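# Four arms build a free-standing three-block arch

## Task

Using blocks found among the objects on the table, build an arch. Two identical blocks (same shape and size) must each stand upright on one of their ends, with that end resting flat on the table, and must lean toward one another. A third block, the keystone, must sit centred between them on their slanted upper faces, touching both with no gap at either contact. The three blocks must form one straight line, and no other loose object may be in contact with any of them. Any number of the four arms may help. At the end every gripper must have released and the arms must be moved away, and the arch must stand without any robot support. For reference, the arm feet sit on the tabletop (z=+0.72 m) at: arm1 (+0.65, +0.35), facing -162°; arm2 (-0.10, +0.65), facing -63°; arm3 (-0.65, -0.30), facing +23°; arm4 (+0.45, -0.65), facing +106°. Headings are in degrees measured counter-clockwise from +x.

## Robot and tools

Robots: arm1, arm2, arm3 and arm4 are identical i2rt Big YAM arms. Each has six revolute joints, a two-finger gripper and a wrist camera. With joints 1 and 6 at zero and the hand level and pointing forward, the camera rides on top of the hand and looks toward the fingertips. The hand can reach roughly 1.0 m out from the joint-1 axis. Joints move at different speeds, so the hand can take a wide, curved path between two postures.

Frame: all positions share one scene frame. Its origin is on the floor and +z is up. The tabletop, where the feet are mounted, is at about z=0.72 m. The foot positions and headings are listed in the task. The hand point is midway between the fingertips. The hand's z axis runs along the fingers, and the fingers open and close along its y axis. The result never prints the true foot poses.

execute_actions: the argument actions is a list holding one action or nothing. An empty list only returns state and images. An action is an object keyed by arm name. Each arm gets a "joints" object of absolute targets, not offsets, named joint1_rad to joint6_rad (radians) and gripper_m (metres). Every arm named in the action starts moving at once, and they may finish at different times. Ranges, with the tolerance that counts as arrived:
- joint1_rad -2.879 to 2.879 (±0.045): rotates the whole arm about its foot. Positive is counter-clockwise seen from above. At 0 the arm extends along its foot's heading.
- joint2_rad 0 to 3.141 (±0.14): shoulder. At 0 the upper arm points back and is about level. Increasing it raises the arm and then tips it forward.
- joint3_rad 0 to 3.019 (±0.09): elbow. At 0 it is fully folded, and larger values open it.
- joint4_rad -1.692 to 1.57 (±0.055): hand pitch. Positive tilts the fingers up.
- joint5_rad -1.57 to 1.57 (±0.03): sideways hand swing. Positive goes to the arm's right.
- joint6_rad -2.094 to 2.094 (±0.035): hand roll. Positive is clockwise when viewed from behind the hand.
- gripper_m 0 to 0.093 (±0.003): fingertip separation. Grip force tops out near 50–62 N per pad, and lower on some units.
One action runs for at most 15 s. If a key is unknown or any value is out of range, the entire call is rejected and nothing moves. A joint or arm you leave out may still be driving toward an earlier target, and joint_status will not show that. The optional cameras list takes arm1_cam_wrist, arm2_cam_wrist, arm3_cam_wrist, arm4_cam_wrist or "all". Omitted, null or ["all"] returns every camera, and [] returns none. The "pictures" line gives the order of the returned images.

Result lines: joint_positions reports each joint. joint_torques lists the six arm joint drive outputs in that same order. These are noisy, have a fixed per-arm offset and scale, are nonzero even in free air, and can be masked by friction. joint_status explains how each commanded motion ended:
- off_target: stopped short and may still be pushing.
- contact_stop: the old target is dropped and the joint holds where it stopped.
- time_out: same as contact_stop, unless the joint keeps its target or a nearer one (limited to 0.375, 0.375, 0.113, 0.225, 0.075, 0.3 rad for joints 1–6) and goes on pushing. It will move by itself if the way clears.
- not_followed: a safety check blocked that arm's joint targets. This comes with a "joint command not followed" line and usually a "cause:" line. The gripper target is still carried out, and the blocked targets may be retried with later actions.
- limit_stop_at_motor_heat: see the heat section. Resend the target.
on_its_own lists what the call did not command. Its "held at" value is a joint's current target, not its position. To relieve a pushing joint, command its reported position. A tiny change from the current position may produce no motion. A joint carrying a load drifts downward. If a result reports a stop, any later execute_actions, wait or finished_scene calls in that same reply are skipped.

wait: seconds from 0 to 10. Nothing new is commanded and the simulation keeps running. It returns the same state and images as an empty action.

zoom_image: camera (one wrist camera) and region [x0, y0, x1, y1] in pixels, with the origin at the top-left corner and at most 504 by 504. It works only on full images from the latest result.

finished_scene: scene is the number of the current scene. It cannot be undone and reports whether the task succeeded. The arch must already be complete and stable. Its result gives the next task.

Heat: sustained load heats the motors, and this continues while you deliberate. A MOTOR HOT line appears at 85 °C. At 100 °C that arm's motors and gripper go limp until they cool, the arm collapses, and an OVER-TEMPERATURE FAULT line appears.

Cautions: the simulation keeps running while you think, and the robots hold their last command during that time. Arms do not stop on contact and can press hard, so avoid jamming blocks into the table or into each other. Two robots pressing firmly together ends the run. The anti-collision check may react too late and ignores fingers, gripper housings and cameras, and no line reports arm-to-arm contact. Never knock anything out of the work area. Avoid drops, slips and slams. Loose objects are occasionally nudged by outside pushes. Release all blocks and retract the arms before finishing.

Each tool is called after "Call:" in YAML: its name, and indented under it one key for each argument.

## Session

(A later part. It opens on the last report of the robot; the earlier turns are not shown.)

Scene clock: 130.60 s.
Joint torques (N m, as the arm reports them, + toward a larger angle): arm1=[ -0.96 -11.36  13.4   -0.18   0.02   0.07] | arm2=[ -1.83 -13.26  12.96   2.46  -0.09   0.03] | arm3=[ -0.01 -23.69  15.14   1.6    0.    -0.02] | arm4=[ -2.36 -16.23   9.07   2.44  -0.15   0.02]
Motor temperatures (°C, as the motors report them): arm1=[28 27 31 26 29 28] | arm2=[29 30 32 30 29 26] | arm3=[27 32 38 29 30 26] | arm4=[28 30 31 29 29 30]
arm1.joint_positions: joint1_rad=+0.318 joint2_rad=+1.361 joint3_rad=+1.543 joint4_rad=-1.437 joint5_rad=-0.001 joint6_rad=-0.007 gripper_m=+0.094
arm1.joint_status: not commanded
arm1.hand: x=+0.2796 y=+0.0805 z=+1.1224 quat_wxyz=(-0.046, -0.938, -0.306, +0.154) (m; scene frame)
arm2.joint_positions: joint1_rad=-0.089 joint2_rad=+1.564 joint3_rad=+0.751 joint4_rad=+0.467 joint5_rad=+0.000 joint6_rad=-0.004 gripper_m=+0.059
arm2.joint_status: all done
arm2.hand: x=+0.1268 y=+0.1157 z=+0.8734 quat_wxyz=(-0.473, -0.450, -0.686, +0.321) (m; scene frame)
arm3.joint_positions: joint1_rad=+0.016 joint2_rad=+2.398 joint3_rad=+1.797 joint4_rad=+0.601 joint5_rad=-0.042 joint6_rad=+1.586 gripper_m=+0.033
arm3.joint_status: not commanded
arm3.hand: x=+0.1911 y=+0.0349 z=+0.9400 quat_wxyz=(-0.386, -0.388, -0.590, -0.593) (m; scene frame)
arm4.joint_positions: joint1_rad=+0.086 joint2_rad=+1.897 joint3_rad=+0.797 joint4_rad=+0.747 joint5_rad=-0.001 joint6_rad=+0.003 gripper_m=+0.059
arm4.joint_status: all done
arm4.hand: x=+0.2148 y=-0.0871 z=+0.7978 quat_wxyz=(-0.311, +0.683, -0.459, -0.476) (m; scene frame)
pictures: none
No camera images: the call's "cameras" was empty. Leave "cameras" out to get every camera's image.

Call:
execute_actions:
  actions:
    - {"arm4":{"joints":{"joint3_rad":0.885,"joint2_rad":1.905}}}
  cameras: []

Call:
execute_actions:
  actions:
    - {"arm3":{"joints":{"joint2_rad":2.408}}}
  cameras: ["arm1_cam_wrist","arm3_cam_wrist"]

Call:
zoom_image:
  camera: "arm1_cam_wrist"
  region: [220, 120, 440, 270]

Scene clock: 131.43 s.
Joint torques (N m, as the arm reports them, + toward a larger angle): arm1=[ -0.91 -11.59  13.43  -0.2    0.02   0.06] | arm2=[ -1.87 -12.89  12.97   2.47  -0.07   0.02] | arm3=[  0.93 -23.99  15.27   1.39   0.02  -0.04] | arm4=[ -2.45 -19.08   9.54   2.52  -0.14   0.02]
Motor temperatures (°C, as the motors report them): arm1=[28 27 31 26 29 28] | arm2=[29 30 32 30 29 26] | arm3=[27 32 38 29 30 26] | arm4=[28 30 31 29 29 30]
arm1.joint_positions: joint1_rad=+0.318 joint2_rad=+1.361 joint3_rad=+1.543 joint4_rad=-1.437 joint5_rad=-0.001 joint6_rad=-0.007 gripper_m=+0.094
arm1.joint_status: not commanded
arm1.hand: x=+0.2796 y=+0.0805 z=+1.1224 quat_wxyz=(-0.046, -0.938, -0.306, +0.154) (m; scene frame)
arm2.joint_positions: joint1_rad=-0.089 joint2_rad=+1.564 joint3_rad=+0.751 joint4_rad=+0.467 joint5_rad=+0.000 joint6_rad=-0.004 gripper_m=+0.059
arm2.joint_status: not commanded
arm2.hand: x=+0.1268 y=+0.1157 z=+0.8734 quat_wxyz=(-0.473, -0.450, -0.686, +0.321) (m; scene frame)
arm3.joint_positions: joint1_rad=+0.016 joint2_rad=+2.398 joint3_rad=+1.797 joint4_rad=+0.601 joint5_rad=-0.042 joint6_rad=+1.586 gripper_m=+0.033
arm3.joint_status: not commanded
arm3.hand: x=+0.1911 y=+0.0349 z=+0.9400 quat_wxyz=(-0.386, -0.388, -0.590, -0.593) (m; scene frame)
arm4.joint_positions: joint1_rad=+0.086 joint2_rad=+1.916 joint3_rad=+0.829 joint4_rad=+0.748 joint5_rad=-0.001 joint6_rad=+0.003 gripper_m=+0.059
arm4.joint_status: all done
arm4.hand: x=+0.2102 y=-0.0761 z=+0.7995 quat_wxyz=(-0.314, +0.680, -0.457, -0.481) (m; scene frame)
pictures: none
No camera images: the call's "cameras" was empty. Leave "cameras" out to get every camera's image.

Scene clock: 132.03 s.
Joint torques (N m, as the arm reports them, + toward a larger angle): arm1=[ -0.82 -11.43  13.39  -0.24   0.03   0.06] | arm2=[ -1.69 -13.08  12.98   2.46  -0.08   0.03] | arm3=[  1.06 -23.1   15.12   1.84   0.03  -0.05] | arm4=[ -2.55 -18.27   9.44   2.4   -0.16   0.  ]
Motor temperatures (°C, as the motors report them): arm1=[28 27 31 26 29 28] | arm2=[29 30 32 30 29 26] | arm3=[27 32 38 29 30 26] | arm4=[28 30 31 29 29 30]
arm1.joint_positions: joint1_rad=+0.318 joint2_rad=+1.361 joint3_rad=+1.543 joint4_rad=-1.437 joint5_rad=-0.001 joint6_rad=-0.007 gripper_m=+0.094
arm1.joint_status: not commanded
arm1.hand: x=+0.2796 y=+0.0805 z=+1.1224 quat_wxyz=(-0.046, -0.938, -0.306, +0.154) (m; scene frame)
arm2.joint_positions: joint1_rad=-0.089 joint2_rad=+1.564 joint3_rad=+0.751 joint4_rad=+0.467 joint5_rad=+0.000 joint6_rad=-0.004 gripper_m=+0.059
arm2.joint_status: not commanded
arm2.hand: x=+0.1268 y=+0.1157 z=+0.8734 quat_wxyz=(-0.473, -0.450, -0.686, +0.321) (m; scene frame)
arm3.joint_positions: joint1_rad=+0.016 joint2_rad=+2.405 joint3_rad=+1.797 joint4_rad=+0.601 joint5_rad=-0.043 joint6_rad=+1.584 gripper_m=+0.033
arm3.joint_status: all done
arm3.hand: x=+0.1910 y=+0.0350 z=+0.9336 quat_wxyz=(-0.385, -0.389, -0.592, -0.591) (m; scene frame)
arm4.joint_positions: joint1_rad=+0.086 joint2_rad=+1.916 joint3_rad=+0.829 joint4_rad=+0.748 joint5_rad=-0.001 joint6_rad=+0.002 gripper_m=+0.059
arm4.joint_status: not commanded
arm4.hand: x=+0.2102 y=-0.0761 z=+0.7995 quat_wxyz=(-0.314, +0.680, -0.456, -0.480) (m; scene frame)
pictures: arm1_cam_wrist, arm3_cam_wrist
Images, in order (width x height): arm1_cam_wrist 616x616, arm3_cam_wrist 616x616.

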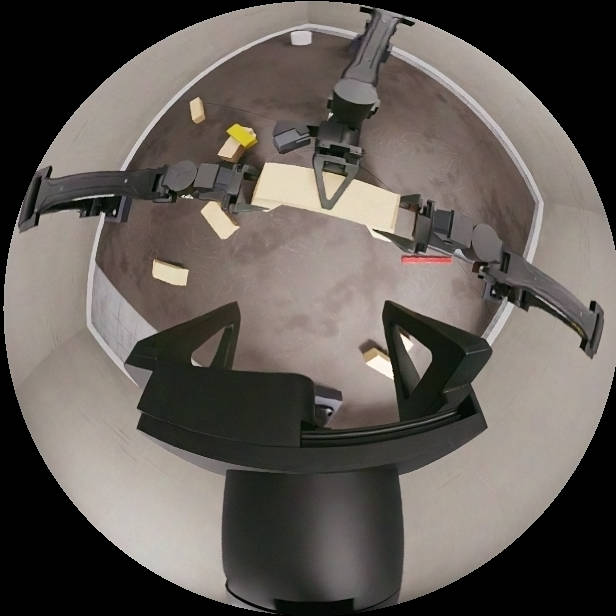

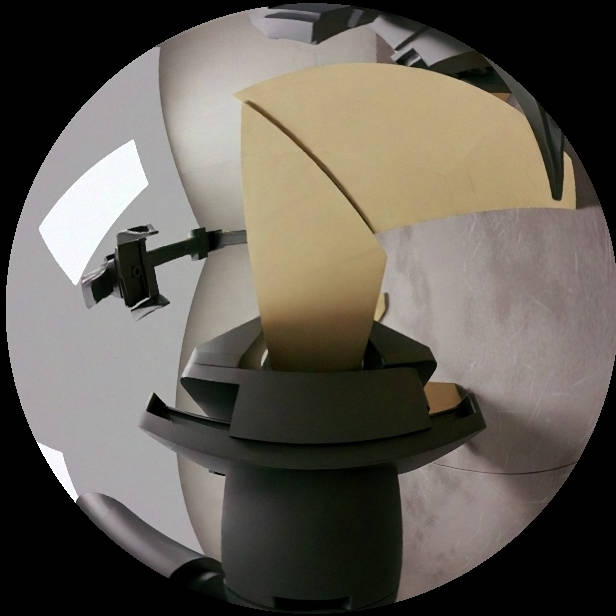

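Region (220, 120, 440, 270) of arm1_cam_wrist's 616x616 image, scaled by 2.291, with more detail than that image has; it fills the top 344 rows of this view, and the rest is white.

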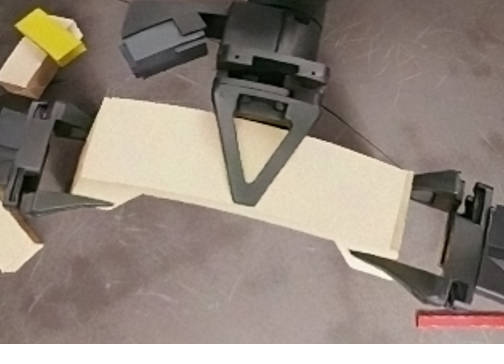

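Call:
execute_actions:
  actions:
    - {"arm3":{"joints":{"gripper_m":0.055}}}
  cameras: ["arm1_cam_wrist","arm3_cam_wrist"]

Scene clock: 132.97 s.
Joint torques (N m, as the arm reports them, + toward a larger angle): arm1=[ -1.   -11.4   13.41  -0.2    0.03   0.07] | arm2=[ -1.56 -12.89  12.99   2.44  -0.08   0.02] | arm3=[  0.41 -23.17  13.98   1.55   0.07  -0.03] | arm4=[ -2.97 -17.95   9.58   2.5   -0.17   0.  ]
Motor temperatures (°C, as the motors report them): arm1=[28 27 31 26 29 28] | arm2=[29 30 32 30 29 26] | arm3=[27 32 38 29 30 26] | arm4=[28 30 31 29 29 30]
arm1.joint_positions: joint1_rad=+0.318 joint2_rad=+1.361 joint3_rad=+1.543 joint4_rad=-1.437 joint5_rad=-0.001 joint6_rad=-0.007 gripper_m=+0.094
arm1.joint_status: not commanded
arm1.hand: x=+0.2796 y=+0.0805 z=+1.1224 quat_wxyz=(-0.046, -0.938, -0.306, +0.154) (m; scene frame)
arm2.joint_positions: joint1_rad=-0.089 joint2_rad=+1.564 joint3_rad=+0.751 joint4_rad=+0.467 joint5_rad=+0.000 joint6_rad=-0.003 gripper_m=+0.059
arm2.joint_status: not commanded
arm2.hand: x=+0.1268 y=+0.1157 z=+0.8734 quat_wxyz=(-0.473, -0.451, -0.686, +0.320) (m; scene frame)
arm3.joint_positions: joint1_rad=+0.016 joint2_rad=+2.405 joint3_rad=+1.811 joint4_rad=+0.601 joint5_rad=-0.043 joint6_rad=+1.584 gripper_m=+0.055
arm3.joint_status: all done
arm3.hand: x=+0.1937 y=+0.0361 z=+0.9413 quat_wxyz=(-0.388, -0.386, -0.588, -0.595) (m; scene frame)
arm4.joint_positions: joint1_rad=+0.086 joint2_rad=+1.916 joint3_rad=+0.829 joint4_rad=+0.748 joint5_rad=-0.001 joint6_rad=+0.002 gripper_m=+0.059
arm4.joint_status: not commanded
arm4.hand: x=+0.2103 y=-0.0760 z=+0.7995 quat_wxyz=(-0.314, +0.680, -0.457, -0.480) (m; scene frame)
pictures: arm1_cam_wrist, arm3_cam_wrist
Images, in order (width x height): arm1_cam_wrist 616x616, arm3_cam_wrist 616x616.

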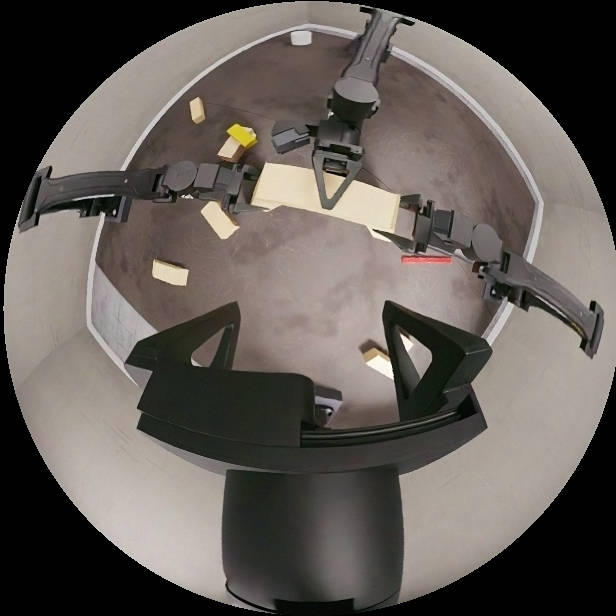

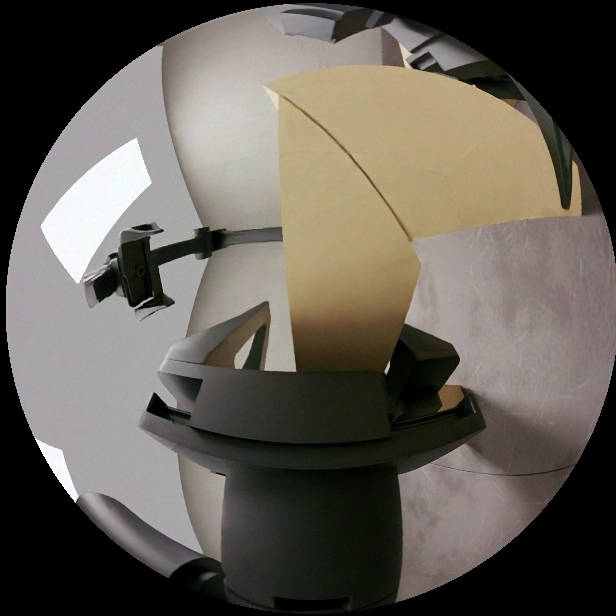

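Call:
execute_actions:
  actions:
    - {"arm3":{"joints":{"gripper_m":0.085}}}
  cameras: ["arm3_cam_wrist"]

Scene clock: 133.60 s.
Joint torques (N m, as the arm reports them, + toward a larger angle): arm1=[ -0.96 -11.49  13.42  -0.24   0.02   0.06] | arm2=[ -1.79 -13.04  12.97   2.45  -0.08   0.02] | arm3=[  0.45 -23.35  13.86   1.8    0.02  -0.06] | arm4=[ -2.62 -17.88   9.52   2.59  -0.14   0.  ]
Motor temperatures (°C, as the motors report them): arm1=[28 27 31 26 29 28] | arm2=[29 30 32 30 29 26] | arm3=[27 32 38 29 30 26] | arm4=[28 30 31 29 29 30]
arm1.joint_positions: joint1_rad=+0.318 joint2_rad=+1.361 joint3_rad=+1.543 joint4_rad=-1.437 joint5_rad=-0.001 joint6_rad=-0.007 gripper_m=+0.094
arm1.joint_status: not commanded
arm1.hand: x=+0.2796 y=+0.0805 z=+1.1224 quat_wxyz=(-0.046, -0.938, -0.306, +0.154) (m; scene frame)
arm2.joint_positions: joint1_rad=-0.089 joint2_rad=+1.564 joint3_rad=+0.751 joint4_rad=+0.467 joint5_rad=+0.000 joint6_rad=-0.003 gripper_m=+0.059
arm2.joint_status: not commanded
arm2.hand: x=+0.1268 y=+0.1157 z=+0.8734 quat_wxyz=(-0.473, -0.451, -0.686, +0.320) (m; scene frame)
arm3.joint_positions: joint1_rad=+0.016 joint2_rad=+2.405 joint3_rad=+1.811 joint4_rad=+0.601 joint5_rad=-0.043 joint6_rad=+1.584 gripper_m=+0.085
arm3.joint_status: all done
arm3.hand: x=+0.1937 y=+0.0361 z=+0.9413 quat_wxyz=(-0.388, -0.386, -0.588, -0.595) (m; scene frame)
arm4.joint_positions: joint1_rad=+0.086 joint2_rad=+1.916 joint3_rad=+0.829 joint4_rad=+0.748 joint5_rad=-0.001 joint6_rad=+0.002 gripper_m=+0.059
arm4.joint_status: not commanded
arm4.hand: x=+0.2103 y=-0.0760 z=+0.7995 quat_wxyz=(-0.314, +0.680, -0.457, -0.480) (m; scene frame)
pictures: arm3_cam_wrist
Images, in order (width x height): arm3_cam_wrist 616x616.

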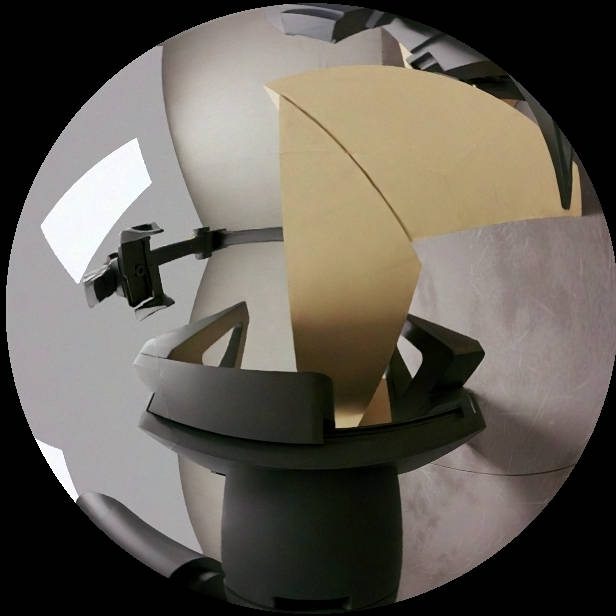

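Call:
execute_actions:
  actions:
    - {"arm3":{"joints":{"joint3_rad":1.71,"joint2_rad":2.35,"joint4_rad":0.68,"gripper_m":0.093}}}
  cameras: ["arm3_cam_wrist"]

Scene clock: 134.77 s.
Joint torques (N m, as the arm reports them, + toward a larger angle): arm1=[ -0.94 -11.48  13.42  -0.21   0.03   0.06] | arm2=[ -1.72 -13.06  12.95   2.5   -0.08   0.01] | arm3=[  0.14 -24.37   8.5    2.86   0.03  -0.03] | arm4=[ -2.2  -17.88   9.64   2.43  -0.13   0.02]
Motor temperatures (°C, as the motors report them): arm1=[28 27 31 26 29 28] | arm2=[29 30 32 30 29 26] | arm3=[27 33 38 29 30 26] | arm4=[28 30 31 29 29 30]
arm1.joint_positions: joint1_rad=+0.318 joint2_rad=+1.361 joint3_rad=+1.543 joint4_rad=-1.437 joint5_rad=-0.001 joint6_rad=-0.007 gripper_m=+0.094
arm1.joint_status: not commanded
arm1.hand: x=+0.2796 y=+0.0805 z=+1.1224 quat_wxyz=(-0.046, -0.938, -0.306, +0.154) (m; scene frame)
arm2.joint_positions: joint1_rad=-0.089 joint2_rad=+1.564 joint3_rad=+0.751 joint4_rad=+0.467 joint5_rad=+0.000 joint6_rad=-0.003 gripper_m=+0.059
arm2.joint_status: not commanded
arm2.hand: x=+0.1268 y=+0.1157 z=+0.8734 quat_wxyz=(-0.473, -0.451, -0.686, +0.320) (m; scene frame)
arm3.joint_positions: joint1_rad=+0.016 joint2_rad=+2.369 joint3_rad=+1.712 joint4_rad=+0.650 joint5_rad=-0.043 joint6_rad=+1.584 gripper_m=+0.093
arm3.joint_status: all done
arm3.hand: x=+0.1736 y=+0.0283 z=+0.9300 quat_wxyz=(-0.385, -0.389, -0.592, -0.591) (m; scene frame)
arm4.joint_positions: joint1_rad=+0.086 joint2_rad=+1.916 joint3_rad=+0.829 joint4_rad=+0.748 joint5_rad=-0.001 joint6_rad=+0.002 gripper_m=+0.059
arm4.joint_status: not commanded
arm4.hand: x=+0.2103 y=-0.0760 z=+0.7995 quat_wxyz=(-0.314, +0.680, -0.457, -0.480) (m; scene frame)
pictures: arm3_cam_wrist
Images, in order (width x height): arm3_cam_wrist 616x616.

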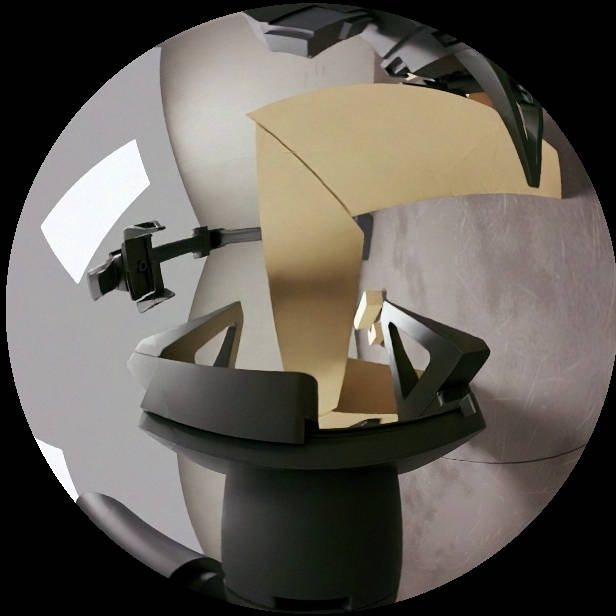

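Call:
execute_actions:
  actions:
    - {"arm3":{"joints":{"joint3_rad":1.56,"joint2_rad":2.27,"joint4_rad":0.75}}}
  cameras: ["arm3_cam_wrist"]

Scene clock: 135.80 s.
Joint torques (N m, as the arm reports them, + toward a larger angle): arm1=[ -1.   -11.51  13.38  -0.21   0.03   0.06] | arm2=[ -1.79 -13.02  12.93   2.49  -0.08   0.01] | arm3=[  0.2  -23.34   7.97   3.13   0.01  -0.02] | arm4=[ -2.85 -18.07   9.39   2.46  -0.15   0.02]
Motor temperatures (°C, as the motors report them): arm1=[28 27 32 26 29 28] | arm2=[29 30 32 30 29 26] | arm3=[27 33 38 29 30 26] | arm4=[28 30 32 29 29 30]
arm1.joint_positions: joint1_rad=+0.318 joint2_rad=+1.361 joint3_rad=+1.543 joint4_rad=-1.437 joint5_rad=-0.001 joint6_rad=-0.007 gripper_m=+0.094
arm1.joint_status: not commanded
arm1.hand: x=+0.2796 y=+0.0805 z=+1.1224 quat_wxyz=(-0.046, -0.938, -0.306, +0.154) (m; scene frame)
arm2.joint_positions: joint1_rad=-0.089 joint2_rad=+1.564 joint3_rad=+0.751 joint4_rad=+0.467 joint5_rad=+0.000 joint6_rad=-0.003 gripper_m=+0.059
arm2.joint_status: not commanded
arm2.hand: x=+0.1268 y=+0.1157 z=+0.8734 quat_wxyz=(-0.473, -0.451, -0.686, +0.320) (m; scene frame)
arm3.joint_positions: joint1_rad=+0.016 joint2_rad=+2.289 joint3_rad=+1.566 joint4_rad=+0.721 joint5_rad=-0.043 joint6_rad=+1.584 gripper_m=+0.093
arm3.joint_status: all done
arm3.hand: x=+0.1415 y=+0.0159 z=+0.9370 quat_wxyz=(-0.386, -0.388, -0.591, -0.593) (m; scene frame)
arm4.joint_positions: joint1_rad=+0.086 joint2_rad=+1.916 joint3_rad=+0.829 joint4_rad=+0.748 joint5_rad=-0.001 joint6_rad=+0.002 gripper_m=+0.059
arm4.joint_status: not commanded
arm4.hand: x=+0.2103 y=-0.0760 z=+0.7995 quat_wxyz=(-0.314, +0.680, -0.457, -0.480) (m; scene frame)
pictures: arm3_cam_wrist
Images, in order (width x height): arm3_cam_wrist 616x616.

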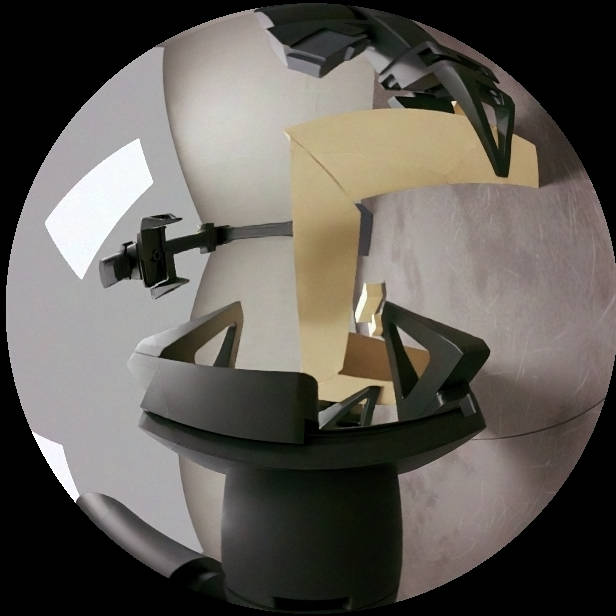

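Nearly clear; retreat further and inspect.

Call:
execute_actions:
  actions:
    - {"arm3":{"joints":{"joint3_rad":1.36,"joint2_rad":2.15,"joint4_rad":0.8}}}
  cameras: ["arm3_cam_wrist","arm1_cam_wrist"]

Call:
zoom_image:
  camera: "arm3_cam_wrist"
  region: [250, 80, 600, 460]

Scene clock: 136.90 s.
Joint torques (N m, as the arm reports them, + toward a larger angle): arm1=[ -1.   -11.52  13.42  -0.2    0.03   0.06] | arm2=[ -1.66 -12.96  12.96   2.44  -0.07   0.02] | arm3=[ -0.2  -20.25   7.47   2.72   0.07  -0.05] | arm4=[ -2.54 -18.09   9.6    2.56  -0.17   0.01]
Motor temperatures (°C, as the motors report them): arm1=[28 27 32 26 29 28] | arm2=[29 30 32 30 29 26] | arm3=[27 33 38 29 30 26] | arm4=[28 30 32 29 29 30]
arm1.joint_positions: joint1_rad=+0.318 joint2_rad=+1.361 joint3_rad=+1.543 joint4_rad=-1.437 joint5_rad=-0.001 joint6_rad=-0.007 gripper_m=+0.094
arm1.joint_status: not commanded
arm1.hand: x=+0.2796 y=+0.0805 z=+1.1224 quat_wxyz=(-0.046, -0.938, -0.306, +0.154) (m; scene frame)
arm2.joint_positions: joint1_rad=-0.089 joint2_rad=+1.564 joint3_rad=+0.751 joint4_rad=+0.467 joint5_rad=+0.000 joint6_rad=-0.003 gripper_m=+0.059
arm2.joint_status: not commanded
arm2.hand: x=+0.1268 y=+0.1157 z=+0.8734 quat_wxyz=(-0.473, -0.451, -0.686, +0.320) (m; scene frame)
arm3.joint_positions: joint1_rad=+0.016 joint2_rad=+2.160 joint3_rad=+1.365 joint4_rad=+0.773 joint5_rad=-0.043 joint6_rad=+1.584 gripper_m=+0.093
arm3.joint_status: all done
arm3.hand: x=+0.0925 y=-0.0029 z=+0.9485 quat_wxyz=(-0.382, -0.392, -0.597, -0.587) (m; scene frame)
arm4.joint_positions: joint1_rad=+0.086 joint2_rad=+1.916 joint3_rad=+0.829 joint4_rad=+0.748 joint5_rad=-0.001 joint6_rad=+0.002 gripper_m=+0.059
arm4.joint_status: not commanded
arm4.hand: x=+0.2103 y=-0.0760 z=+0.7995 quat_wxyz=(-0.314, +0.680, -0.457, -0.480) (m; scene frame)
pictures: arm1_cam_wrist, arm3_cam_wrist
Images, in order (width x height): arm1_cam_wrist 616x616, arm3_cam_wrist 616x616.

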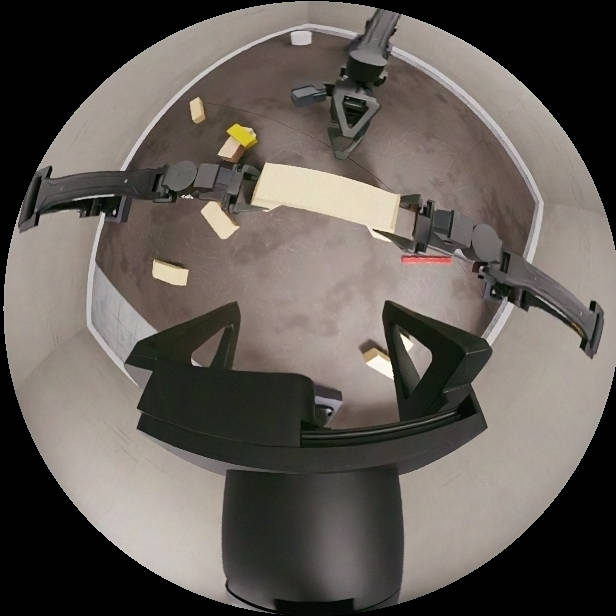

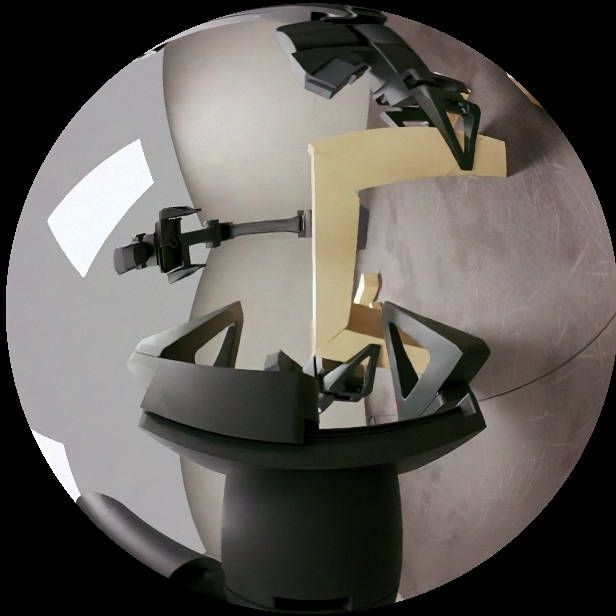

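Region (250, 80, 600, 460) of arm3_cam_wrist's 616x616 image, scaled by 1.326, with more detail than that image has; it fills the left 464 columns of this view, and the rest is white.

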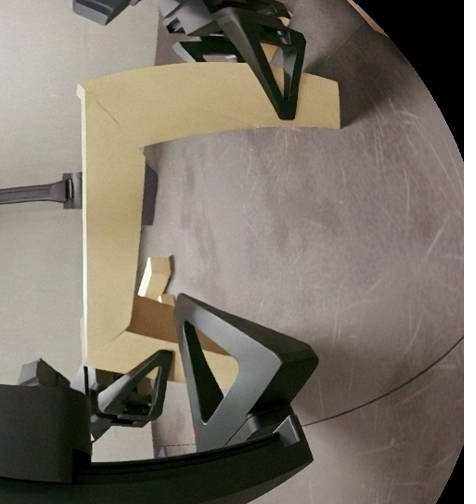

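Call:
execute_actions:
  actions:
    - {"arm2":{"joints":{"gripper_m":0.07}},"arm4":{"joints":{"gripper_m":0.07}}}
  cameras: ["arm3_cam_wrist","arm1_cam_wrist"]

Scene clock: 137.67 s.
Joint torques (N m, as the arm reports them, + toward a larger angle): arm1=[ -1.01 -11.31  13.44  -0.22   0.03   0.06] | arm2=[ -1.74 -13.49  11.26   2.45  -0.08   0.03] | arm3=[  1.19 -20.09   7.41   3.12   0.06  -0.03] | arm4=[ -2.88 -18.49   7.98   2.11  -0.14   0.01]
Motor temperatures (°C, as the motors report them): arm1=[28 27 32 26 29 28] | arm2=[29 30 32 30 29 26] | arm3=[27 33 37 29 30 26] | arm4=[28 30 32 29 29 30]
arm1.joint_positions: joint1_rad=+0.318 joint2_rad=+1.361 joint3_rad=+1.543 joint4_rad=-1.437 joint5_rad=-0.001 joint6_rad=-0.007 gripper_m=+0.094
arm1.joint_status: not commanded
arm1.hand: x=+0.2796 y=+0.0805 z=+1.1224 quat_wxyz=(-0.046, -0.938, -0.306, +0.154) (m; scene frame)
arm2.joint_positions: joint1_rad=-0.089 joint2_rad=+1.564 joint3_rad=+0.773 joint4_rad=+0.467 joint5_rad=+0.000 joint6_rad=-0.003 gripper_m=+0.070
arm2.joint_status: all done
arm2.hand: x=+0.1301 y=+0.1082 z=+0.8847 quat_wxyz=(-0.481, -0.447, -0.681, +0.325) (m; scene frame)
arm3.joint_positions: joint1_rad=+0.016 joint2_rad=+2.160 joint3_rad=+1.365 joint4_rad=+0.773 joint5_rad=-0.043 joint6_rad=+1.584 gripper_m=+0.093
arm3.joint_status: not commanded
arm3.hand: x=+0.0925 y=-0.0029 z=+0.9485 quat_wxyz=(-0.382, -0.392, -0.597, -0.587) (m; scene frame)
arm4.joint_positions: joint1_rad=+0.086 joint2_rad=+1.916 joint3_rad=+0.849 joint4_rad=+0.759 joint5_rad=-0.001 joint6_rad=+0.002 gripper_m=+0.070
arm4.joint_status: all done
arm4.hand: x=+0.2067 y=-0.0673 z=+0.8106 quat_wxyz=(-0.322, +0.672, -0.451, -0.491) (m; scene frame)
pictures: arm1_cam_wrist, arm3_cam_wrist
Images, in order (width x height): arm1_cam_wrist 616x616, arm3_cam_wrist 616x616.

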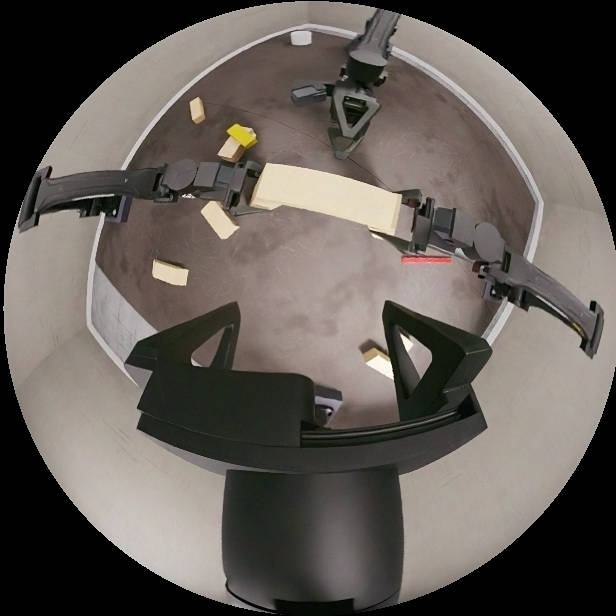

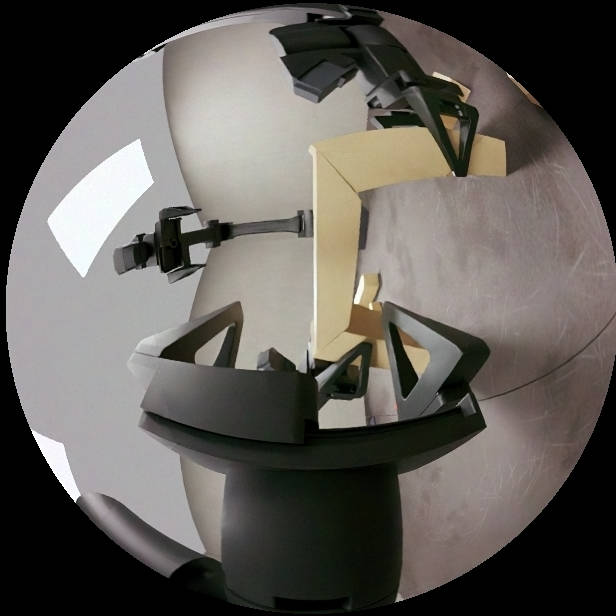

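Call:
execute_actions:
  actions:
    - {"arm2":{"joints":{"gripper_m":0.093,"joint3_rad":0.6,"joint2_rad":1.4}},"arm4":{"joints":{"gripper_m":0.093,"joint3_rad":0.7,"joint2_rad":1.74}},"arm3":{"joints":{"joint2_rad":1.6,"joint3_rad":0.9}}}
  cameras: ["arm3_cam_wrist","arm1_cam_wrist"]

Scene clock: 139.23 s.
Joint torques (N m, as the arm reports them, + toward a larger angle): arm1=[ -1.01 -11.43  13.42  -0.21   0.02   0.06] | arm2=[ -1.75 -10.51   8.26   2.48  -0.08   0.03] | arm3=[  0.12 -11.99   8.33   2.58   0.03   0.02] | arm4=[ -2.85 -14.12   5.55   2.13  -0.17   0.03]
Motor temperatures (°C, as the motors report them): arm1=[28 27 32 26 29 28] | arm2=[29 30 32 30 29 26] | arm3=[27 33 37 29 30 26] | arm4=[28 30 32 29 29 30]
arm1.joint_positions: joint1_rad=+0.318 joint2_rad=+1.361 joint3_rad=+1.543 joint4_rad=-1.437 joint5_rad=-0.001 joint6_rad=-0.007 gripper_m=+0.094
arm1.joint_status: not commanded
arm1.hand: x=+0.2796 y=+0.0805 z=+1.1224 quat_wxyz=(-0.046, -0.938, -0.306, +0.154) (m; scene frame)
arm2.joint_positions: joint1_rad=-0.089 joint2_rad=+1.396 joint3_rad=+0.601 joint4_rad=+0.467 joint5_rad=+0.000 joint6_rad=-0.003 gripper_m=+0.093
arm2.joint_status: all done
arm2.hand: x=+0.1046 y=+0.1689 z=+0.8886 quat_wxyz=(-0.479, -0.448, -0.682, +0.324) (m; scene frame)
arm3.joint_positions: joint1_rad=+0.016 joint2_rad=+1.589 joint3_rad=+0.905 joint4_rad=+0.781 joint5_rad=-0.043 joint6_rad=+1.584 gripper_m=+0.093
arm3.joint_status: all done
arm3.hand: x=-0.0619 y=-0.0611 z=+1.1084 quat_wxyz=(-0.405, -0.367, -0.562, -0.620) (m; scene frame)
arm4.joint_positions: joint1_rad=+0.086 joint2_rad=+1.731 joint3_rad=+0.705 joint4_rad=+0.762 joint5_rad=-0.001 joint6_rad=+0.002 gripper_m=+0.093
arm4.joint_status: all done
arm4.hand: x=+0.2256 y=-0.1113 z=+0.8587 quat_wxyz=(-0.331, +0.661, -0.444, -0.506) (m; scene frame)
pictures: arm1_cam_wrist, arm3_cam_wrist
Images, in order (width x height): arm1_cam_wrist 616x616, arm3_cam_wrist 616x616.

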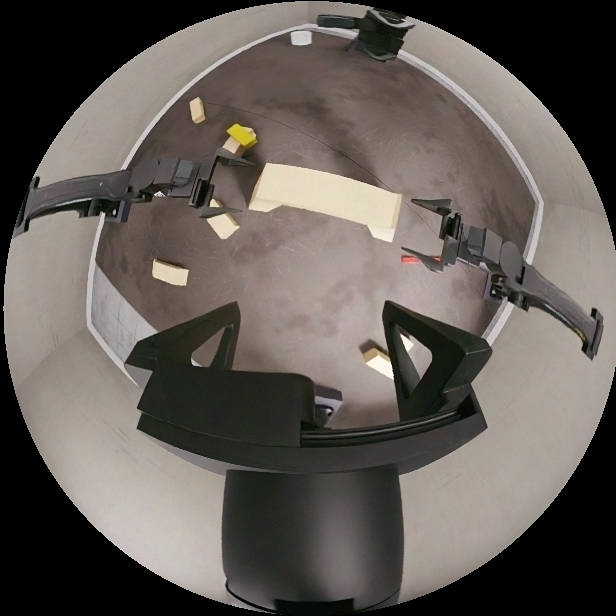

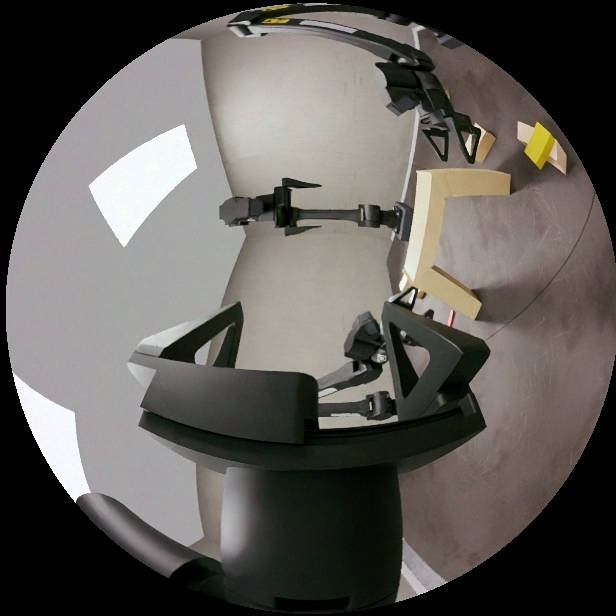

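Arch stands. Move all clear.

Call:
execute_actions:
  actions:
    - {"arm1":{"joints":{"joint2_rad":0.8,"joint3_rad":1.0,"joint4_rad":-1.0}},"arm2":{"joints":{"joint2_rad":0.8,"joint3_rad":0.6,"joint4_rad":-0.3}},"arm4":{"joints":{"joint2_rad":1.0,"joint3_rad":0.7,"joint4_rad":-0.2}},"arm3":{"joints":{"joint2_rad":0.9,"joint3_rad":0.9,"joint4_rad":-0.5,"joint5_rad":0,"joint6_rad":0}}}

Scene clock: 141.57 s.
Joint torques (N m, as the arm reports them, + toward a larger angle): arm1=[-0.92 -2.35 11.05  1.91  0.03  0.07] | arm2=[-1.63 -3.65 11.02  1.78 -0.08  0.01] | arm3=[-0.08 -3.65 10.92  0.87  0.19 -0.15] | arm4=[-3.01 -6.64  9.92  1.34 -0.15  0.02]
Motor temperatures (°C, as the motors report them): arm1=[28 27 32 26 29 28] | arm2=[29 30 32 30 29 26] | arm3=[27 32 37 29 30 26] | arm4=[28 30 32 29 29 30]
arm1.joint_positions: joint1_rad=+0.318 joint2_rad=+0.793 joint3_rad=+0.995 joint4_rad=-1.022 joint5_rad=-0.001 joint6_rad=-0.007 gripper_m=+0.094
arm1.joint_status: all done
arm1.hand: x=+0.3731 y=+0.1475 z=+1.1160 quat_wxyz=(-0.109, -0.883, -0.289, +0.353) (m; scene frame)
arm2.joint_positions: joint1_rad=-0.089 joint2_rad=+0.799 joint3_rad=+0.600 joint4_rad=-0.290 joint5_rad=+0.000 joint6_rad=-0.003 gripper_m=+0.093
arm2.joint_status: all done
arm2.hand: x=+0.0572 y=+0.2839 z=+0.9849 quat_wxyz=(-0.423, -0.472, -0.718, +0.287) (m; scene frame)
arm3.joint_positions: joint1_rad=+0.016 joint2_rad=+0.892 joint3_rad=+0.896 joint4_rad=-0.482 joint5_rad=-0.003 joint6_rad=+0.011 gripper_m=+0.093
arm3.joint_status: all done
arm3.hand: x=-0.2463 y=-0.1393 z=+1.1742 quat_wxyz=(-0.512, +0.155, -0.839, -0.096) (m; scene frame)
arm4.joint_positions: joint1_rad=+0.086 joint2_rad=+0.995 joint3_rad=+0.696 joint4_rad=-0.194 joint5_rad=-0.001 joint6_rad=+0.002 gripper_m=+0.093
arm4.joint_status: all done
arm4.hand: x=+0.2766 y=-0.2298 z=+1.0133 quat_wxyz=(-0.279, +0.714, -0.479, -0.427) (m; scene frame)
pictures: arm1_cam_wrist, arm2_cam_wrist, arm3_cam_wrist, arm4_cam_wrist
Images, in order (width x height): arm1_cam_wrist 616x616, arm2_cam_wrist 616x616, arm3_cam_wrist 616x616, arm4_cam_wrist 616x616.

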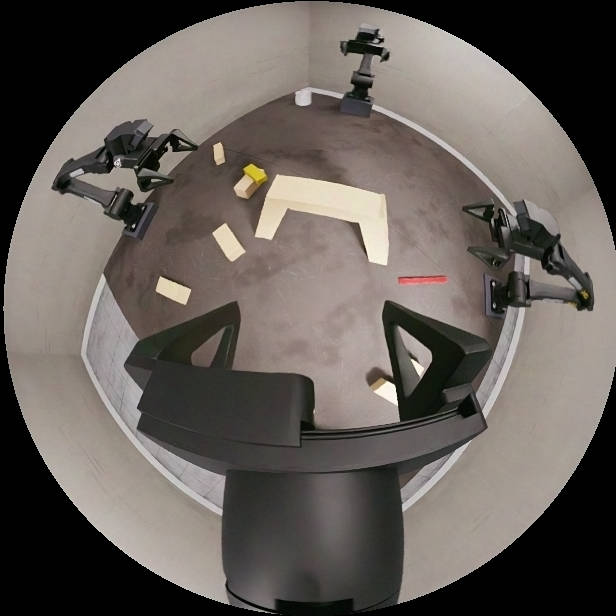

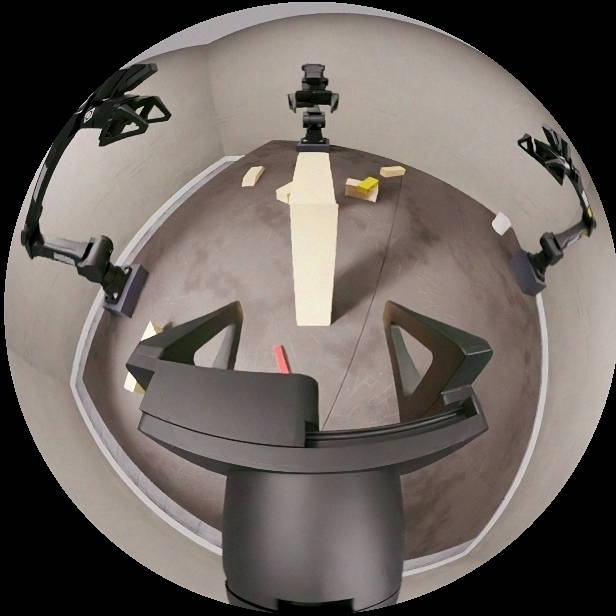

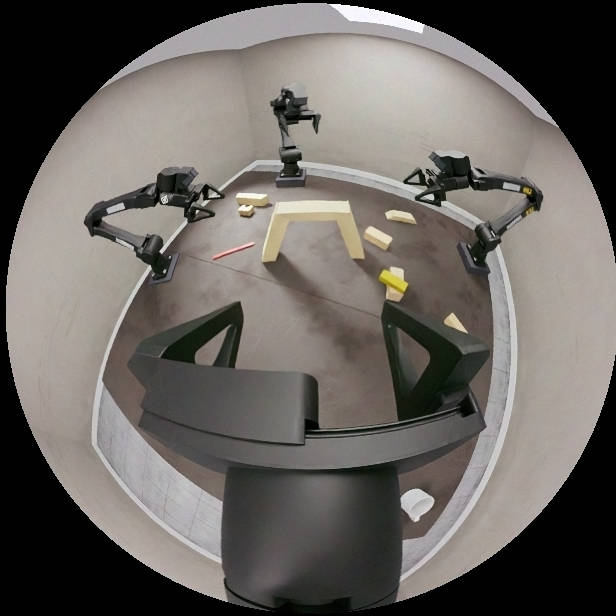

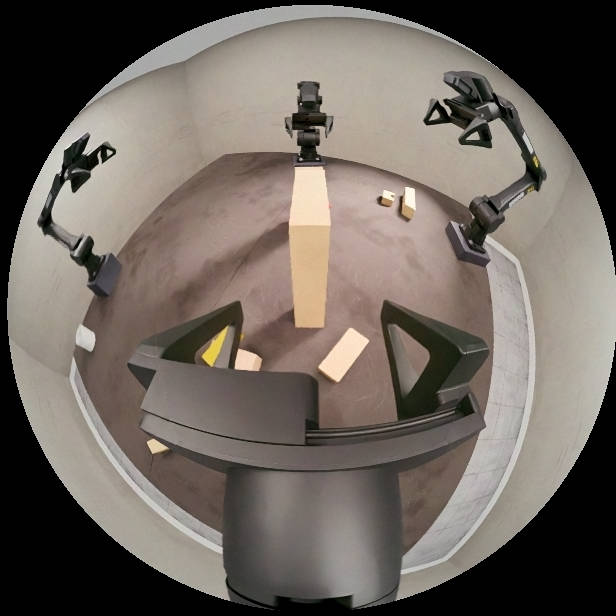

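Aligned and standing.

Call:
finished_scene:
  scene: 1

The scene is finished: the task was done.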